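# Transfer four plates from gray tray to blue tray

## Task

Carry every one of the four plates off the gray tray and set each down flat on the blue tray, leaving the gray tray just as it started; the plates must stay put without the robot holding them, and at the end the cup must release and the tool must back away from everything.

## Robot and tools

Robot: one xArm7 (seven joints, single arm) carrying a suction cup tool instead of fingers. The reference point is the cup point, the middle of the cup's rim (29 mm across) when nothing presses on it. The cup points along the cup point's own +z axis. About 7 cm back from the rim the tool widens, with its body and wrist camera sticking out up to roughly 8 cm sideways, so watch that part near tray walls and stacked plates.

Scene frame: origin on the table surface under the arm base, +z up, +x forward, +y to the left when facing +x. The state line reports end_effector_position (metres) and end_effector_quat_wxyz, plus linear (m/s) and angular (rad/s) velocities, all in this frame. At long reach the printed position may be a little off. Joint positions are listed base to tip; joint torque readings carry offsets, scale and noise and are not zero in free air.

execute_actions: argument actions is a list holding at most one item, or empty. An empty list commands nothing and returns the state with pictures. An item with rows and optional steps (1 to 15, default 15) runs that many control steps of 1/30 s each; rows has 1 to 15 rows, one per step, and the final row repeats if steps exceed rows. An item with only steps (up to 300) is a wait, counted from the previous result, so your thinking time is included. Set pictures true to get camera images otherwise. An action needs at least 6 steps; the last 6 steps are not yet run when the result is returned and execute while you think.

A row is 7 numbers, each in -1 to 1: dx, dy, dz, rx, ry, rz, suction. The first six are an offset, expressed in the cup point's own axes, from the cup point pose in the latest result that showed it (or from the robot's pose at action start if none yet, or for later calls in the same reply). Every row is relative to that same base pose, not the row before. Scale: 1.0 equals 0.6 m for dx, dy, dz and 180 degrees for the rotation vector rx, ry, rz. All zeros is not a pause: it pulls the arm back to that base pose. Each step the command is clipped to 70 mm and 16 degrees from the measured pose, so far targets take several actions; check the Hand target line and the reported pose, then command the remainder.

Suction (7th number): 1 is full vacuum, about 55 kPa under ambient; fractions ask for a fraction of that; 0.05 or less switches it off. It keeps the last value sent.

move: argument target is one 7-number row as above (offset from the same base pose, cup axes, same scale); the suction value is applied at the start. speed is the path's top speed in m/s, 0.002 to 0.5, default 0.25, with rotation limited to twice that in rad/s. The path is straight, lasts 0.5 to 10 s (cut off at 10 s), and ignores obstacles. The result adds a move: line with the ending (done, off_target, moving, held, fault) and any limits (paced means the sent pose was clipped; held means a clearance check blocked steps, after which the arm may lurch fast) plus the distance left to the target. Go slowly near contact: faster motion and aiming deeper past the contact both hit and press harder.

wait: seconds from 0 to 10; nothing new is sent. zoom_image: camera (cam_head_left, cam_head_right, cam_high, cam_low, cam_wrist) and region [x0, y0, x1, y1] in pixels, at most 504 by 504, origin top-left; all images are 896x504. read_manual returns only licence text. finished_scene takes the scene number and ends it for good; call it only once everything is done and settled.

Result lines: suction_measured is the vacuum reached; near 0 means no seal. part_present turns 1 at 0.50 and back to 0 below 0.45. On a tight seal the reading sits up to 0.15 below the command and dips up to 0.04 between pump cycles. pose unreachable and HELD mark steps the clearance check changed or dropped (the mount under the base counts as arm). MOTOR HOT appears from 65 °C; at 80 °C the arm brakes until cool. A joint whose contact torque hits its load limit (waist and shoulder 47, upper arm roll, elbow, forearm roll 28.2, wrist pitch and wrist roll 18.8 N m) causes a fault: the joint backs off, the arm sits still 10 s and the rest of the call is dropped.

Picking: turn suction on and press the cup flat on a smooth part of a plate so the whole rim touches; avoid edges, holes and seams. Under vacuum the cup shortens, so the held plate rides up to about 10 mm nearer the tool. Releasing: lower the plate until it rests flat on the blue tray, set suction off, then lift more than 15 mm. If the cup grabs the table, switch suction off to free it. Do not drop plates, slam them, drag the gray tray, or push anything off the table; a loose object may occasionally get nudged, so check images before finishing. Move smoothly and avoid holding loads longer than needed.

Each tool is called after "Emit:" as name(argument=value, ...), one argument or row to a line, values as JSON.

## Session

Emit:
execute_actions(
  actions=[],
)

Scene clock: 0.00 s of 8400.00 s.
end_effector_position=(+0.4039, +0.0050, +0.3732) suction_measured=0.00 part_present=0 end_effector_quat_wxyz=(-0.005, -0.005, +1.000, -0.002) end_effector_velocity=(-0.000, -0.000, +0.000) end_effector_angular_velocity=(+0.000, +0.001, -0.002)
Joint positions: [-0.002 -0.247  0.002  0.921  0.003  1.167  2.353]
Joint velocities: [-0.    -0.    -0.001 -0.     0.     0.001  0.001]
Joint torques (N m, as the arm reports them, + toward a larger angle): no reading
Hand target: +0.404, +0.005, +0.373; -0.005, -0.005, +1.000, -0.002

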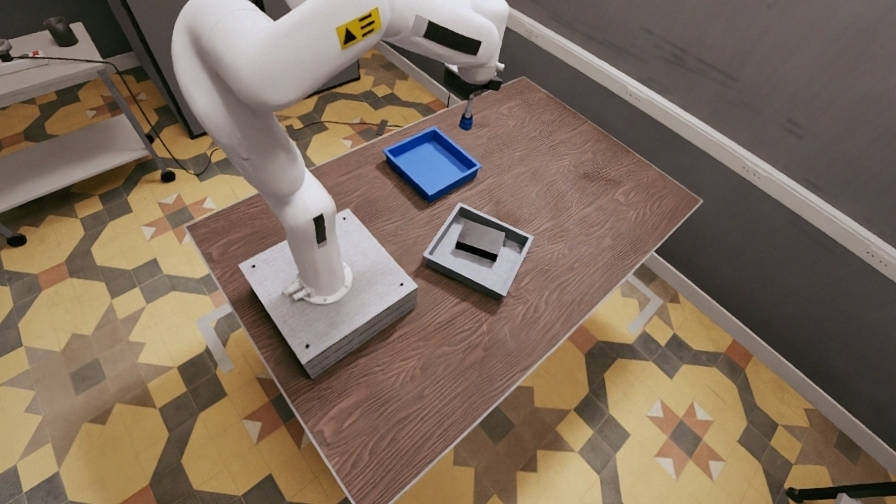

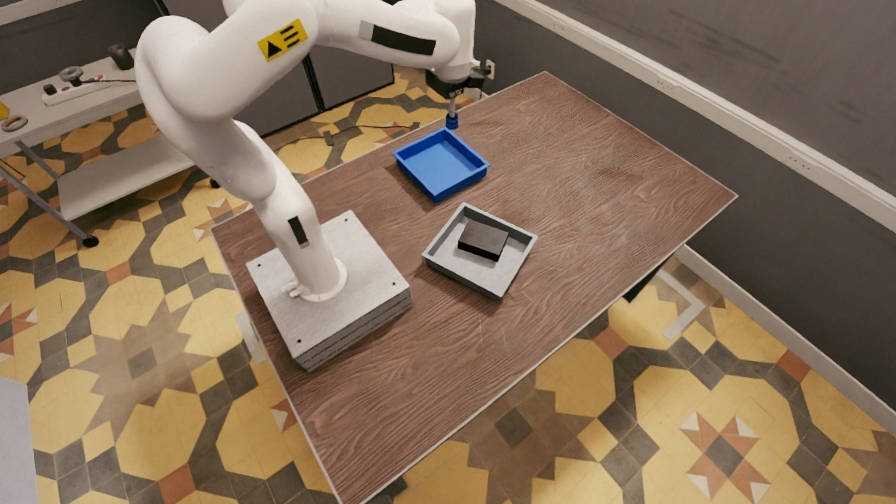

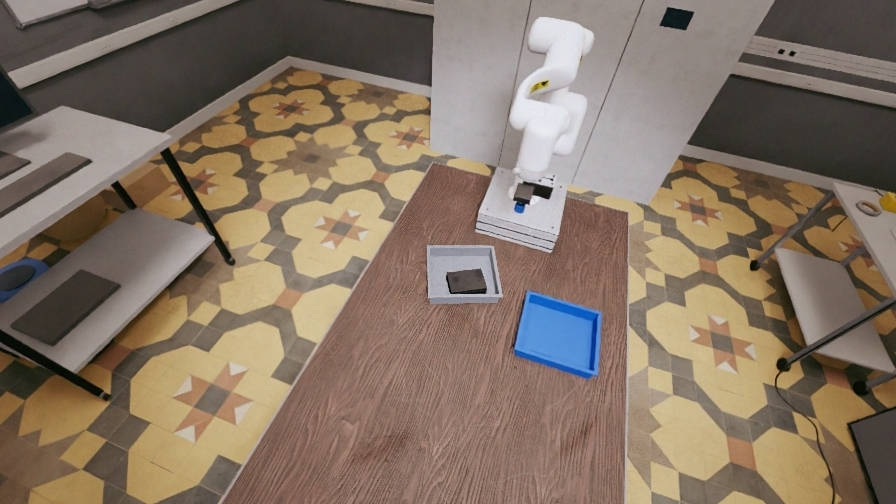

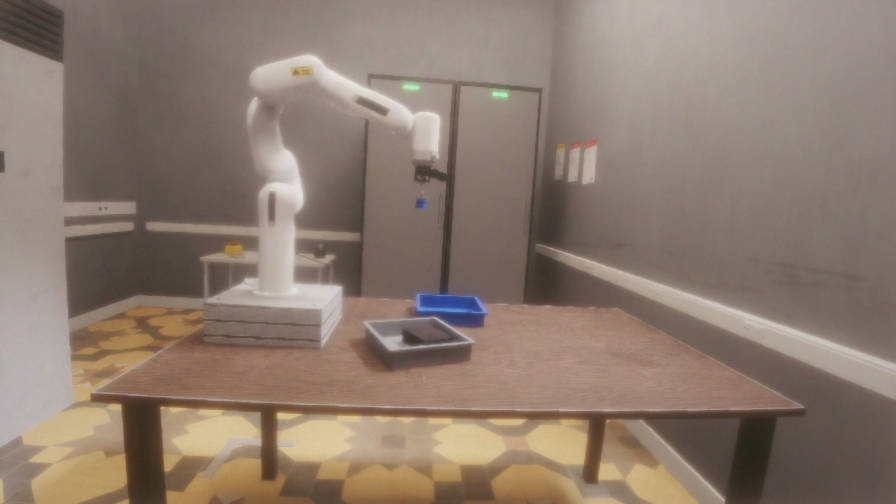

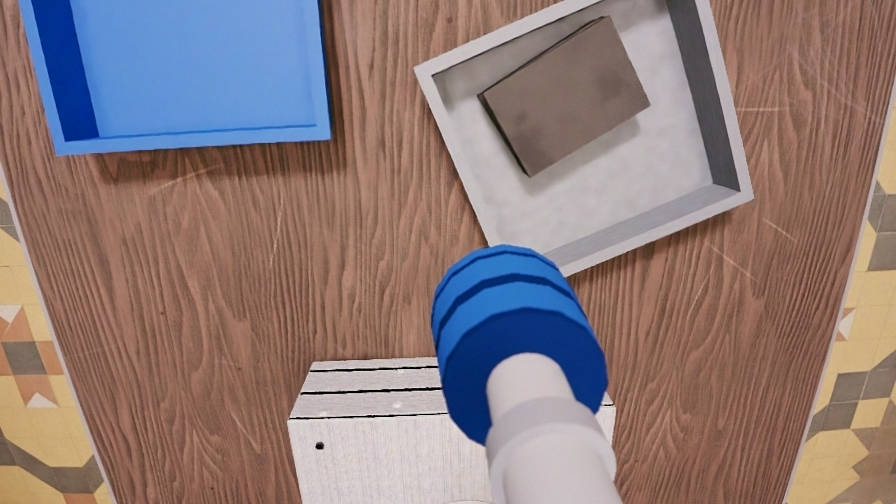

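Emit:
move(
  target=[-0.06,-0.165,0.42,0,0,0,0],
)

Scene clock: 1.90 s of 8400.00 s.
end_effector_position=(+0.4377, -0.0957, +0.1215) suction_measured=0.00 part_present=0 end_effector_quat_wxyz=(-0.004, -0.004, +1.000, -0.002) end_effector_velocity=(-0.001, -0.001, -0.003) end_effector_angular_velocity=(+0.001, +0.004, +0.001)
Joint positions: [-0.124  0.359 -0.093  0.812  0.079  0.453  2.075]
Joint velocities: [-0.002  0.007  0.001  0.001  0.001 -0.002 -0.004]
Joint torques (N m, as the arm reports them, + toward a larger angle): [  1.33 -19.48  -0.84   7.    -1.11  -1.45   0.28]
Hand target: +0.438, -0.096, +0.121; -0.005, -0.004, +1.000, -0.002
Off the commanded pose: 0.001 m, 0 deg.
Kept back: nothing.
move: done

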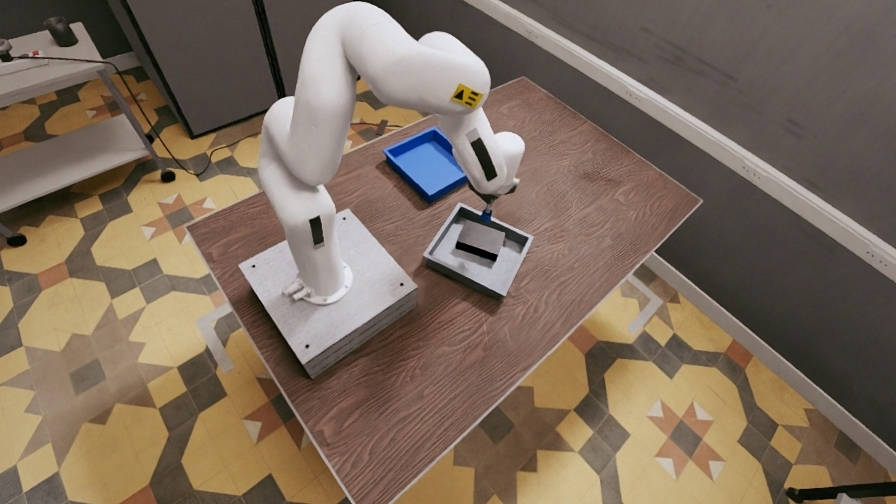

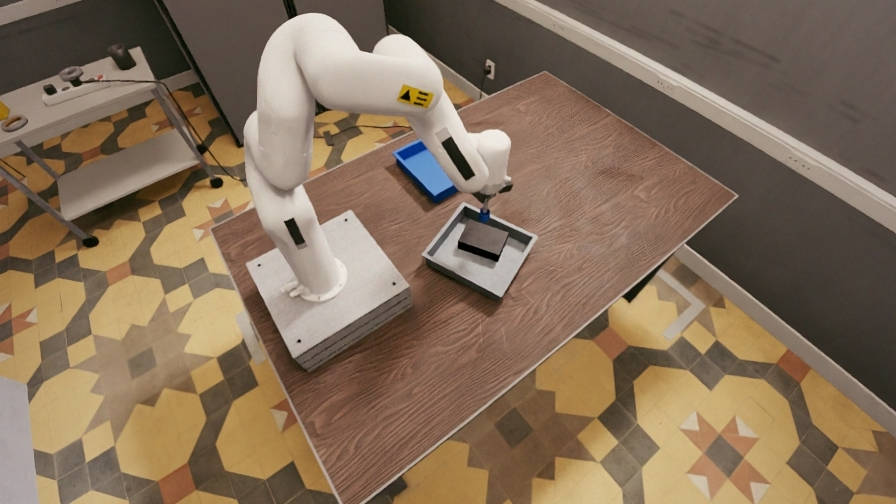

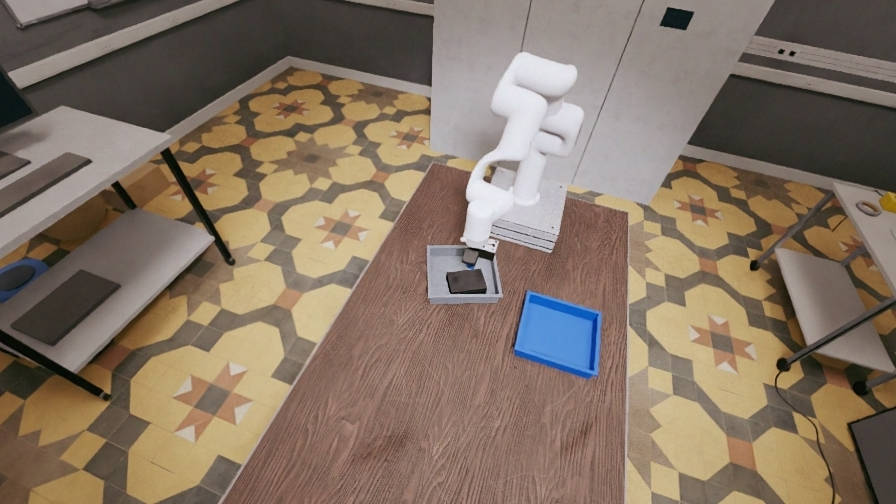

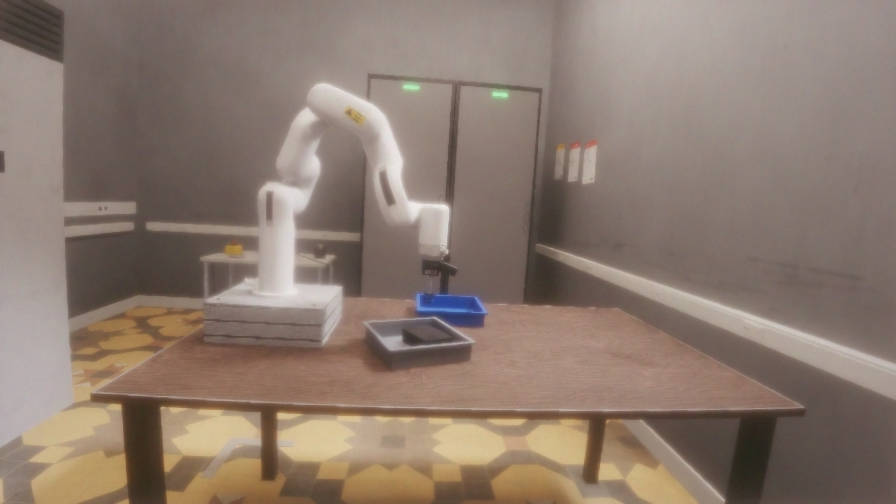

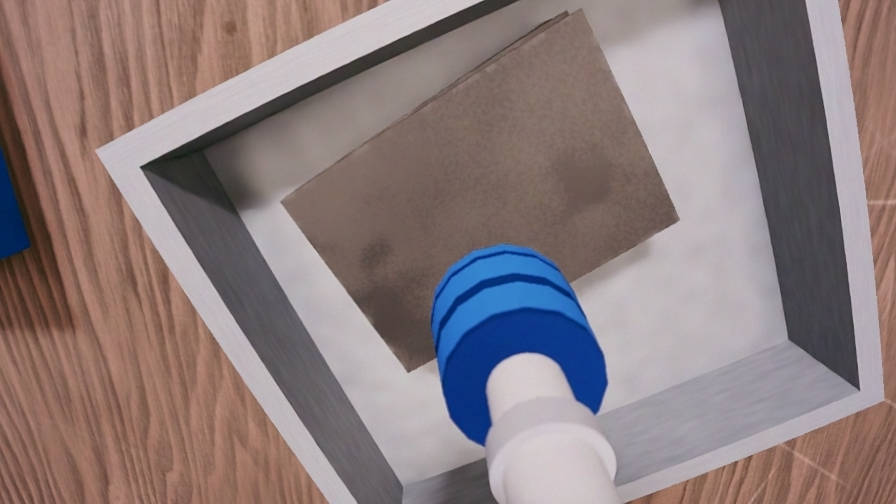

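Emit:
move(
  target=[0.008,-0.008,0.105,0,0,0,0],
  speed=0.15,
)

Emit:
zoom_image(
  camera="cam_head_left",
  region=[410,180,550,310],
)

Scene clock: 3.03 s of 8400.00 s.
end_effector_position=(+0.4324, -0.1010, +0.0589) suction_measured=0.00 part_present=0 end_effector_quat_wxyz=(-0.004, -0.004, +1.000, -0.003) end_effector_velocity=(-0.001, -0.000, -0.002) end_effector_angular_velocity=(+0.001, +0.003, -0.001)
Joint positions: [-0.155  0.538 -0.065  0.831  0.12   0.293  2.03 ]
Joint velocities: [-0.002  0.005  0.001 -0.     0.001 -0.003 -0.   ]
Joint torques (N m, as the arm reports them, + toward a larger angle): [  0.77 -21.02  -1.08   5.74  -0.86  -1.43   0.27]
Hand target: +0.432, -0.101, +0.059; -0.004, -0.004, +1.000, -0.002
Off the commanded pose: 0.000 m, 0 deg.
Kept back: nothing.
move: done

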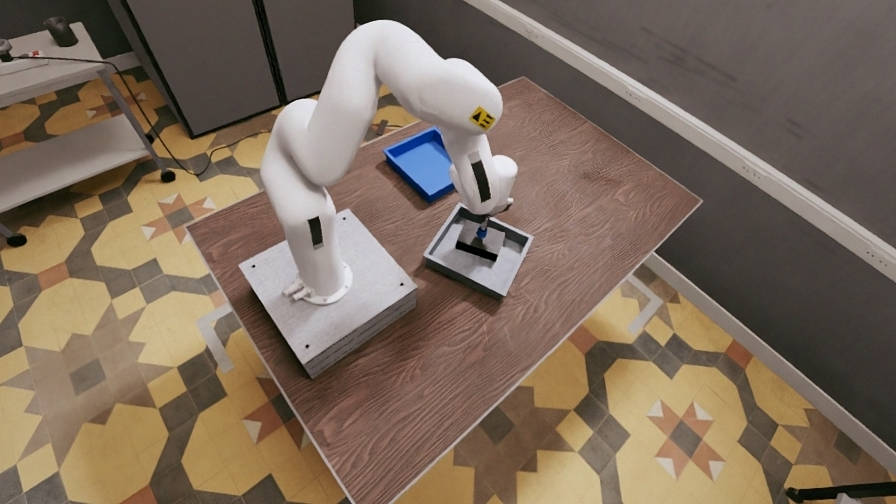

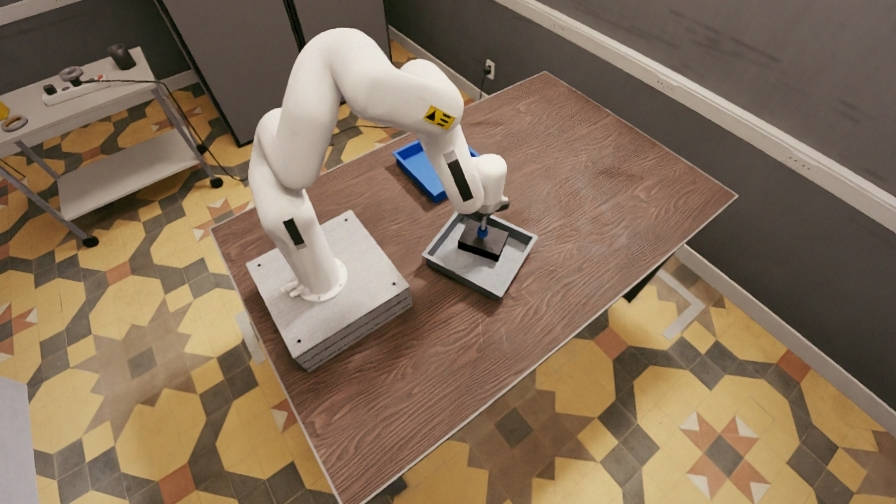

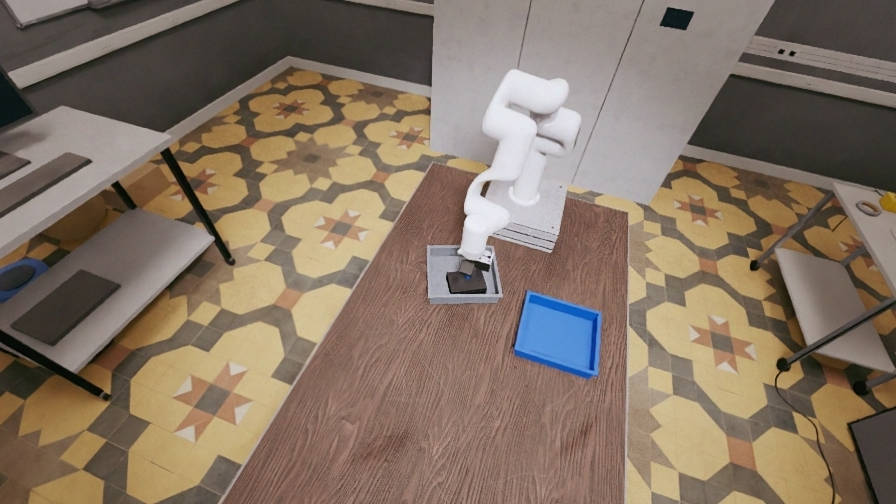

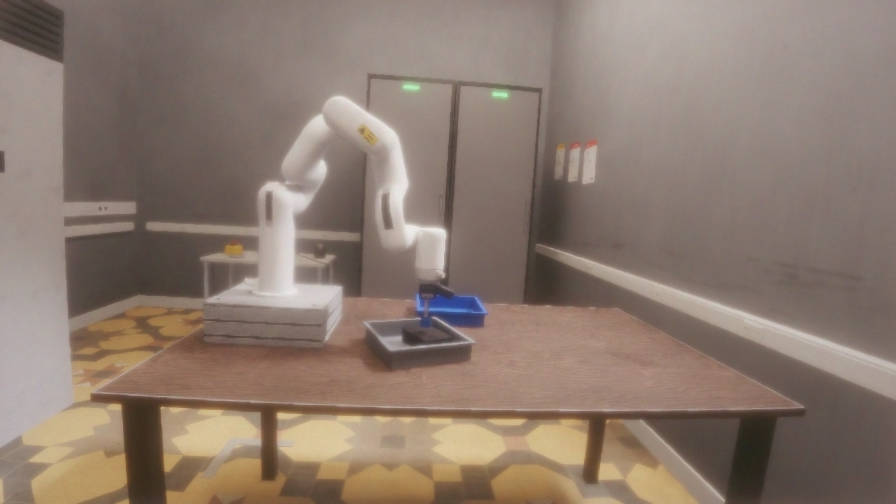

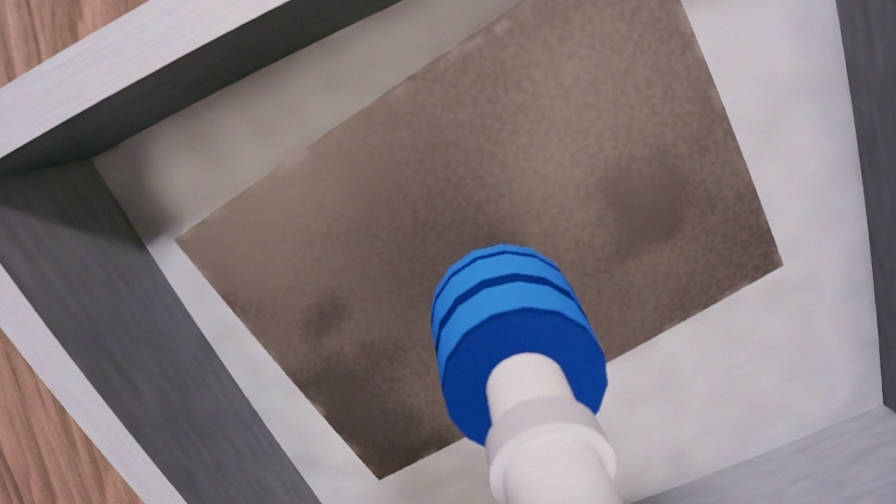

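Region (410, 180, 550, 310) of cam_head_left's 896x504 image, scaled by 3.600, with more detail than that image has; it fills the top 468 rows of this view, and the rest is white.

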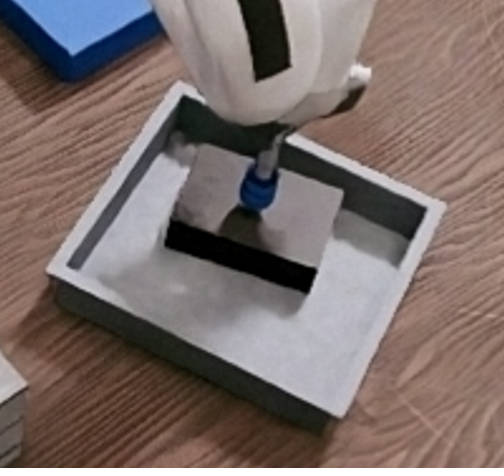

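Emit:
move(
  target=[-0.006,0.004,0.036,0,0,0,1],
  speed=0.03,
)

Scene clock: 4.30 s of 8400.00 s.
end_effector_position=(+0.4357, -0.0987, +0.0373) suction_measured=0.48 part_present=0 end_effector_quat_wxyz=(-0.004, -0.004, +1.000, -0.003) end_effector_velocity=(+0.002, +0.000, -0.000) end_effector_angular_velocity=(-0.001, -0.004, +0.000)
Joint positions: [-0.158  0.61  -0.053  0.861  0.128  0.251  2.03 ]
Joint velocities: [-0.     0.003  0.001  0.004  0.    -0.003  0.   ]
Joint torques (N m, as the arm reports them, + toward a larger angle): [  1.09 -21.84  -0.9    5.9   -1.14  -1.36   0.18]
Hand target: +0.436, -0.099, +0.037; -0.004, -0.004, +1.000, -0.003
Off the commanded pose: 0.000 m, 0 deg.
Kept back: nothing.
move: done

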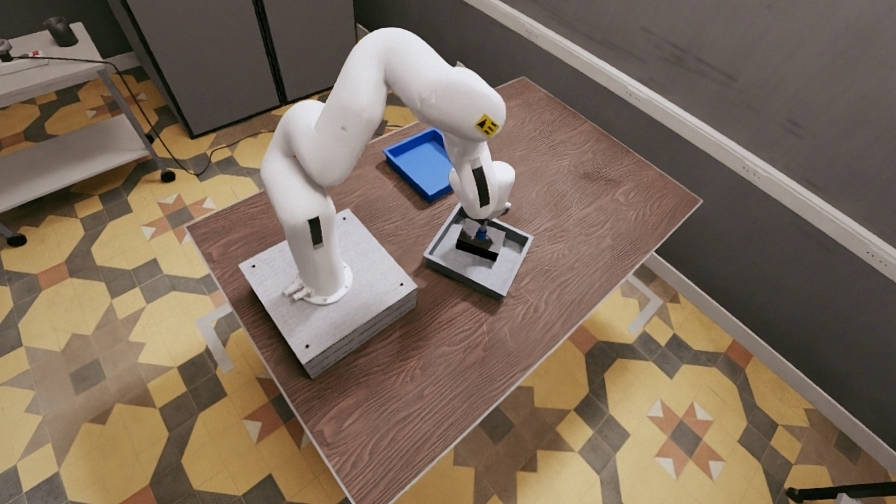

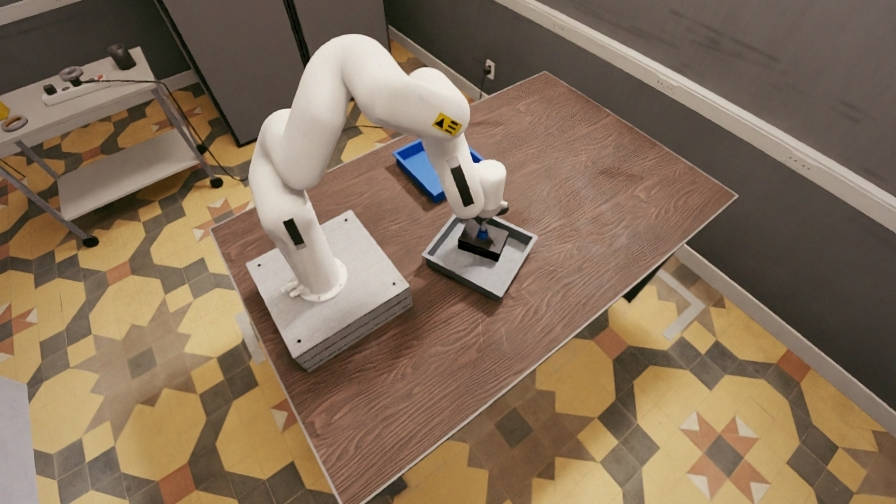

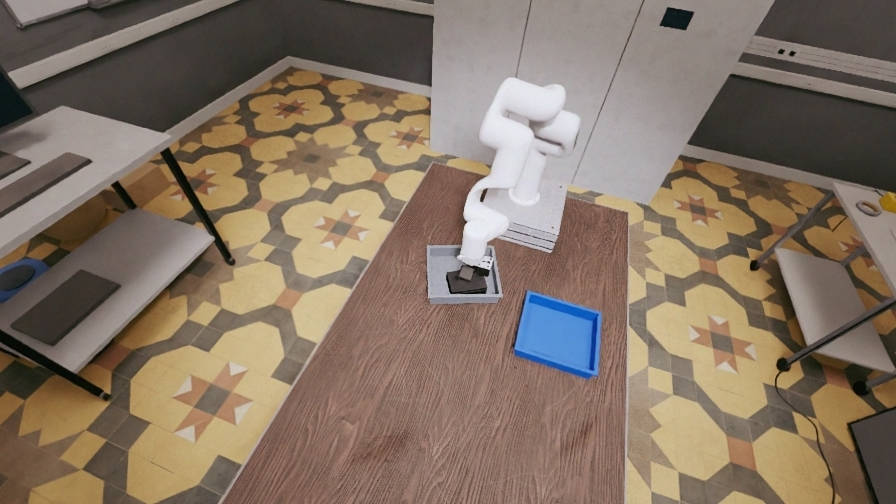

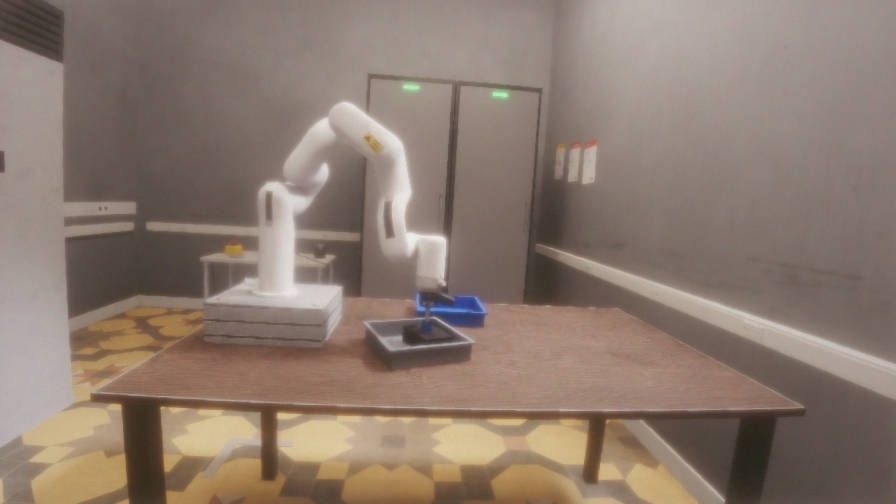

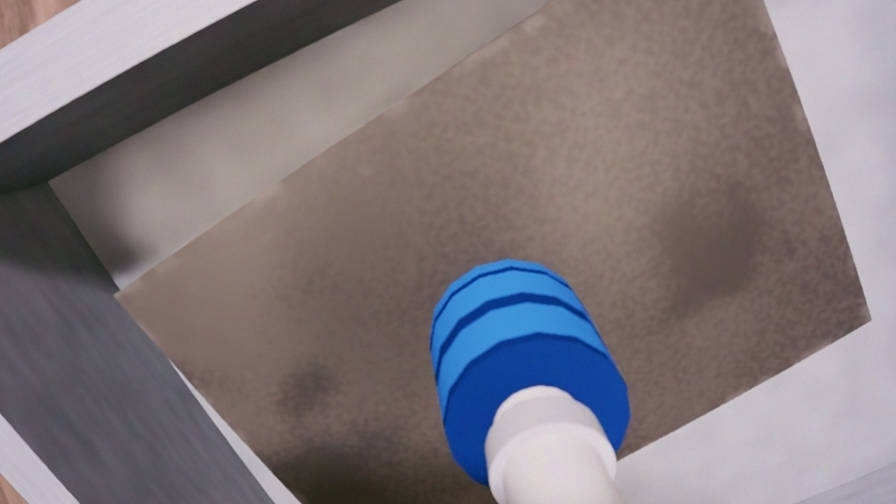

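Sealed. Lift slightly and check for stuck plates.

Emit:
move(
  target=[0,0,-0.012,0,0,0,1],
  speed=0.008,
)

Emit:
zoom_image(
  camera="cam_head_left",
  region=[430,200,530,290],
)

Emit:
zoom_image(
  camera="cam_low",
  region=[370,290,490,370],
)

Scene clock: 5.70 s of 8400.00 s.
end_effector_position=(+0.4358, -0.0987, +0.0445) suction_measured=0.98 part_present=1 end_effector_quat_wxyz=(-0.004, -0.004, +1.000, -0.003) end_effector_velocity=(-0.001, +0.001, +0.000) end_effector_angular_velocity=(+0.001, +0.003, +0.000)
Joint positions: [-0.155  0.588 -0.057  0.854  0.126  0.267  2.032]
Joint velocities: [ 0.    -0.002  0.001 -0.002 -0.001  0.003  0.001]
Joint torques (N m, as the arm reports them, + toward a larger angle): [  0.58 -21.5   -0.83   5.94  -1.17  -1.77   0.09]
Hand target: +0.436, -0.099, +0.045; -0.004, -0.004, +1.000, -0.003
Off the commanded pose: 0.000 m, 0 deg.
Kept back: nothing.
move: done

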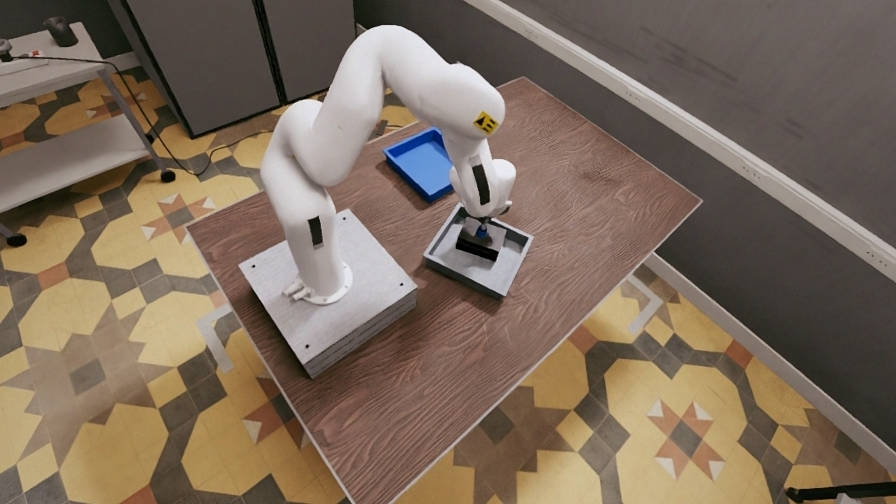

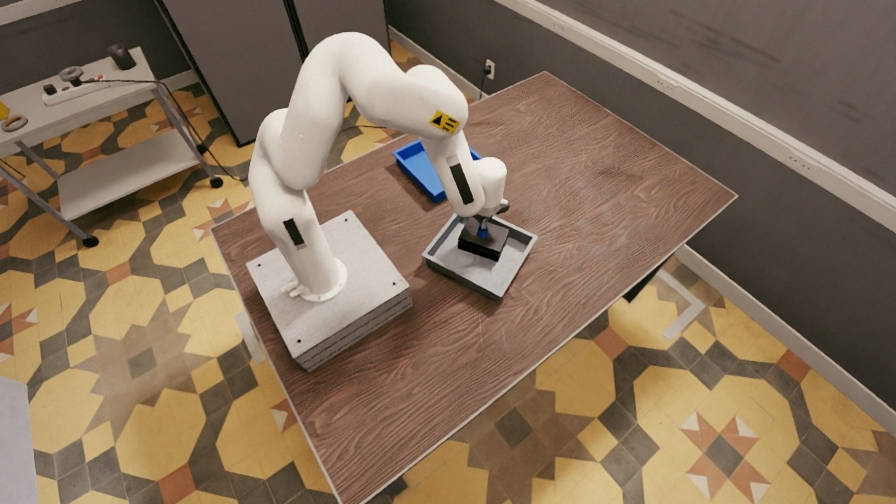

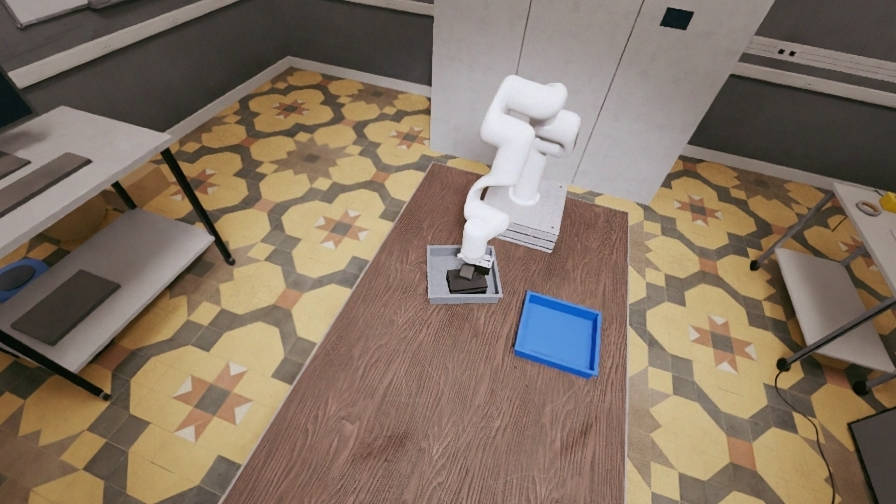

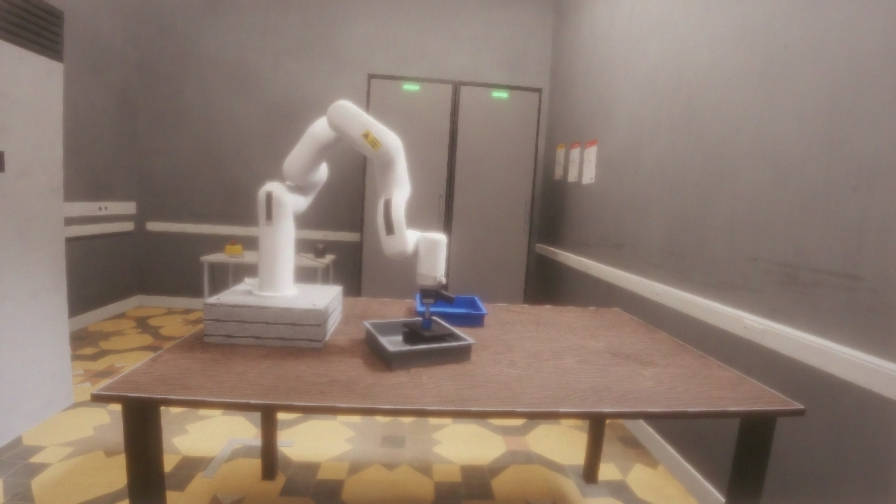

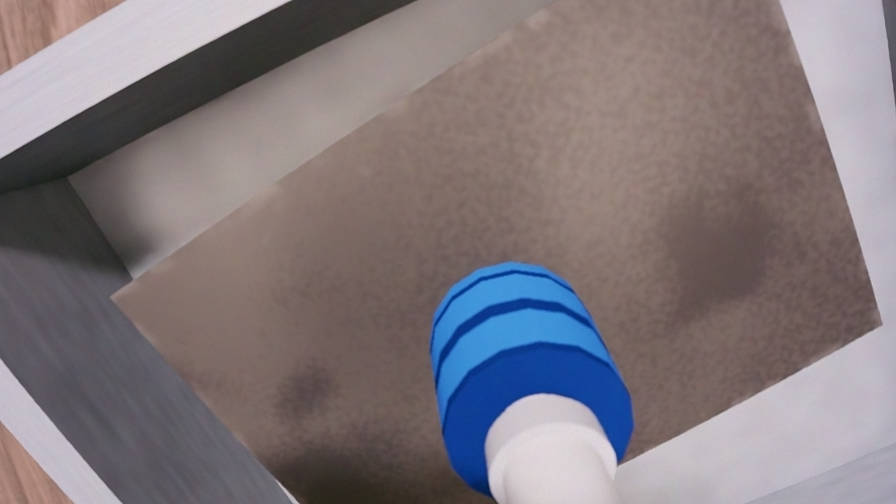

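Region (430, 200, 530, 290) of cam_head_left's 896x504 image, scaled by 5.040, with more detail than that image has; it fills the top 454 rows of this view, and the rest is white.

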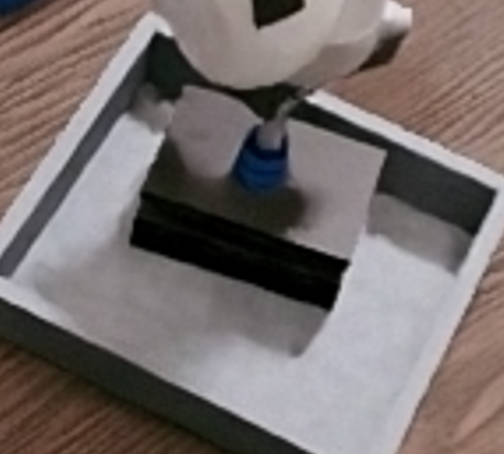

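Region (370, 290, 490, 370) of cam_low's 896x504 image, scaled by 4.200, with more detail than that image has.

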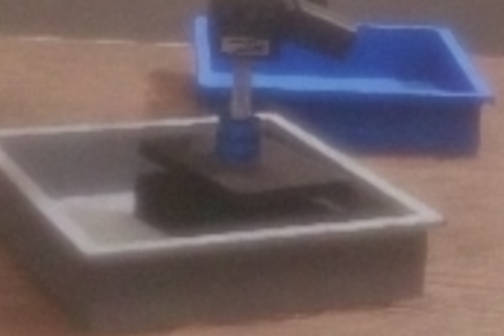

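Emit:
move(
  target=[0,0,-0.08,0,0,0,1],
  speed=0.12,
)

Emit:
move(
  target=[-0.11,0.55,0,0,0,0,1],
)

Scene clock: 6.80 s of 8400.00 s.
end_effector_position=(+0.4362, -0.0983, +0.0921) suction_measured=0.99 part_present=1 end_effector_quat_wxyz=(-0.004, -0.004, +1.000, -0.002) end_effector_velocity=(+0.000, -0.001, +0.002) end_effector_angular_velocity=(-0.001, -0.001, -0.001)
Joint positions: [-0.135  0.443 -0.083  0.819  0.101  0.378  2.052]
Joint velocities: [ 0.    -0.005 -0.002  0.    -0.001  0.004 -0.   ]
Joint torques (N m, as the arm reports them, + toward a larger angle): [  0.47 -20.32  -1.12   6.86  -1.22  -1.44   0.15]
Hand target: +0.436, -0.098, +0.093; -0.004, -0.004, +1.000, -0.002
Off the commanded pose: 0.000 m, 0 deg.
Kept back: nothing.
move: done

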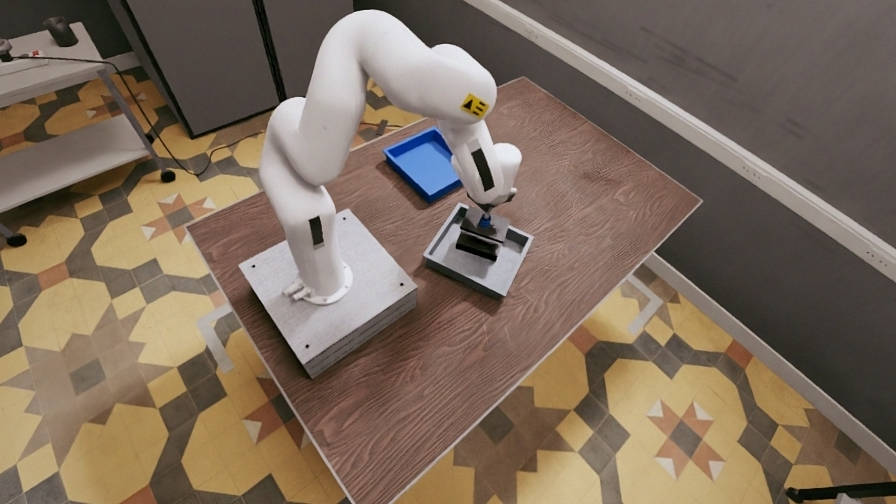

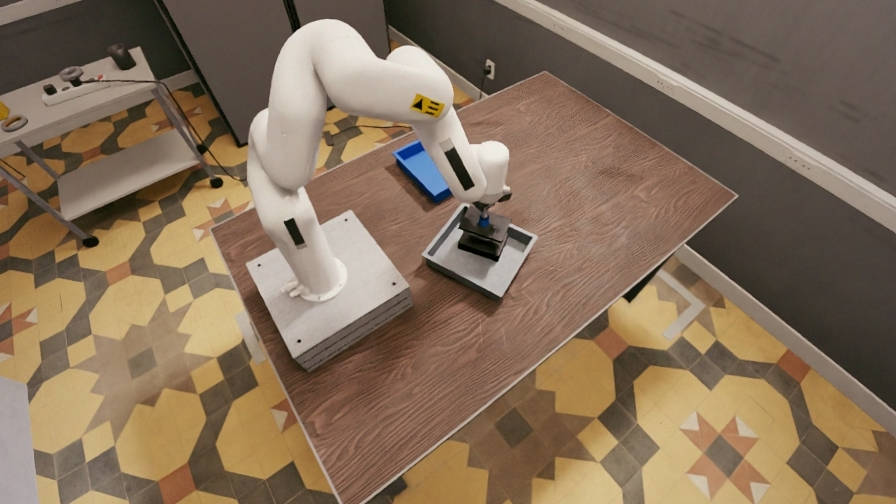

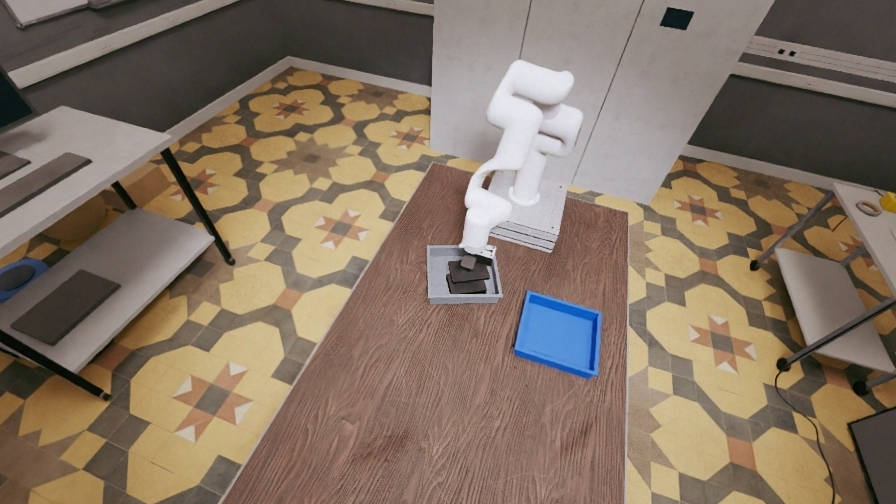

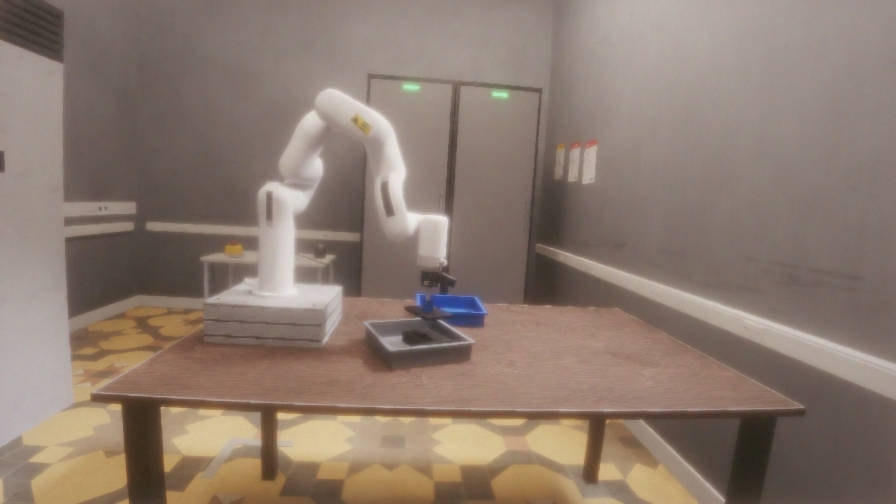

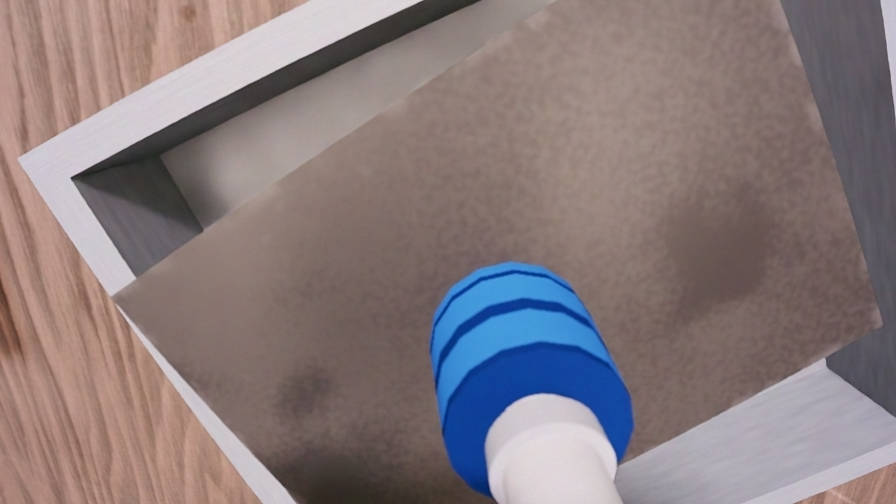

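Scene clock: 8.67 s of 8400.00 s.
end_effector_position=(+0.4996, +0.2318, +0.0893) suction_measured=0.96 part_present=1 end_effector_quat_wxyz=(-0.005, -0.003, +1.000, -0.002) end_effector_velocity=(-0.001, +0.009, +0.000) end_effector_angular_velocity=(+0.004, +0.001, +0.010)
Joint positions: [ 0.435  0.668 -0.008  1.245  0.013  0.575  2.774]
Joint velocities: [ 0.008  0.004  0.007  0.01  -0.001  0.005  0.004]
Joint torques (N m, as the arm reports them, + toward a larger angle): [  0.88 -25.8   -0.29   8.57  -0.89  -1.6   -0.06]
Hand target: +0.499, +0.233, +0.089; -0.005, -0.004, +1.000, -0.002
Off the commanded pose: 0.001 m, 0 deg.
Kept back: nothing.
move: done

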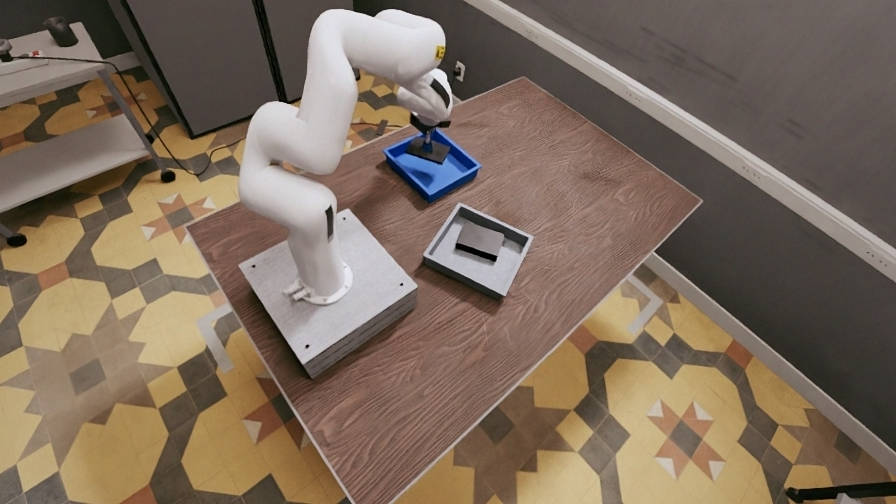

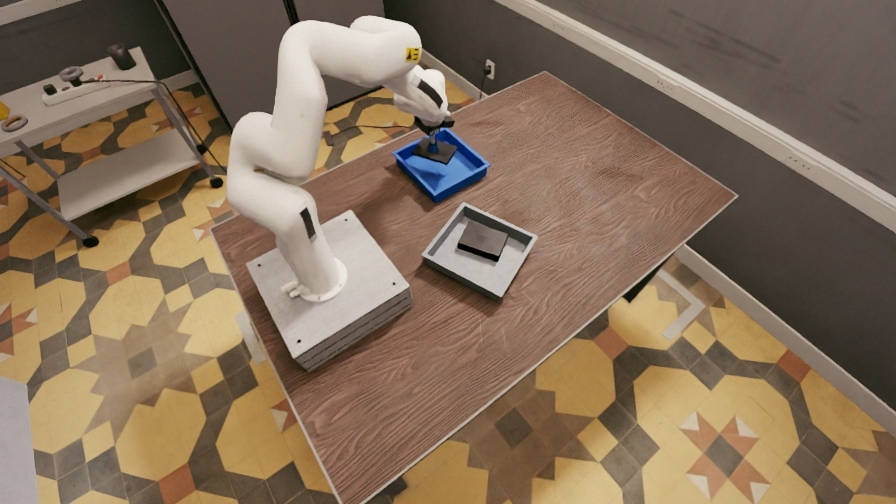

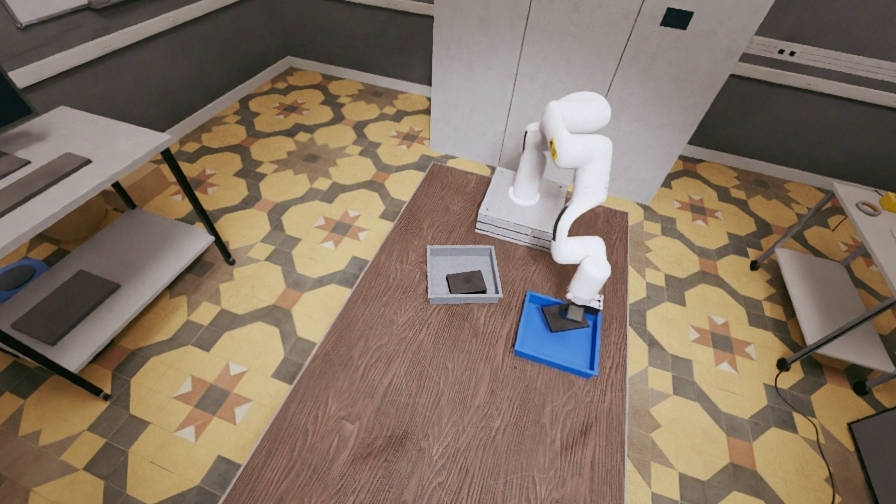

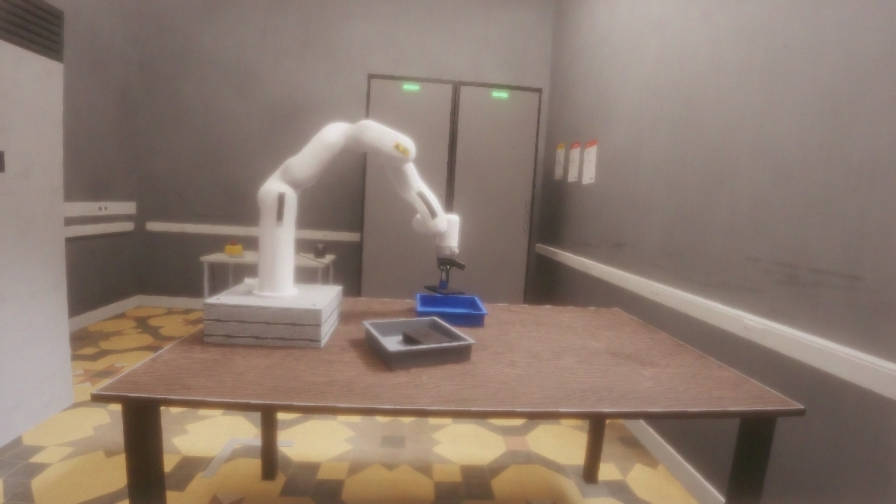

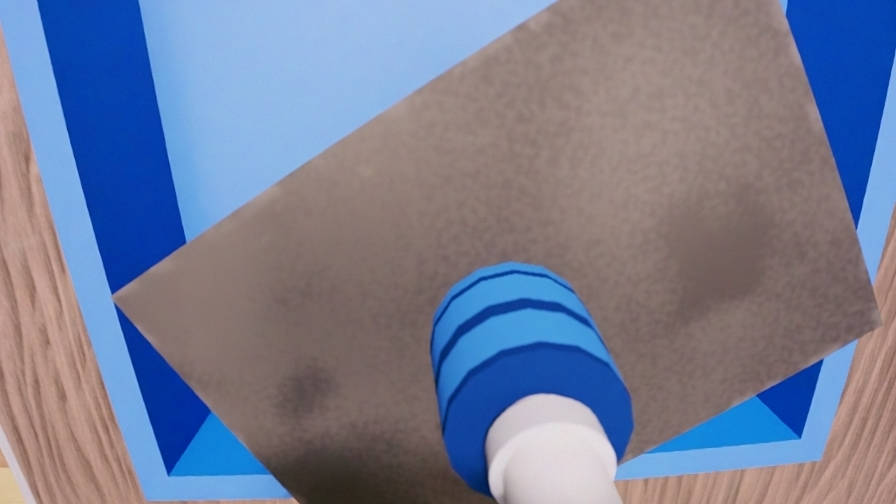

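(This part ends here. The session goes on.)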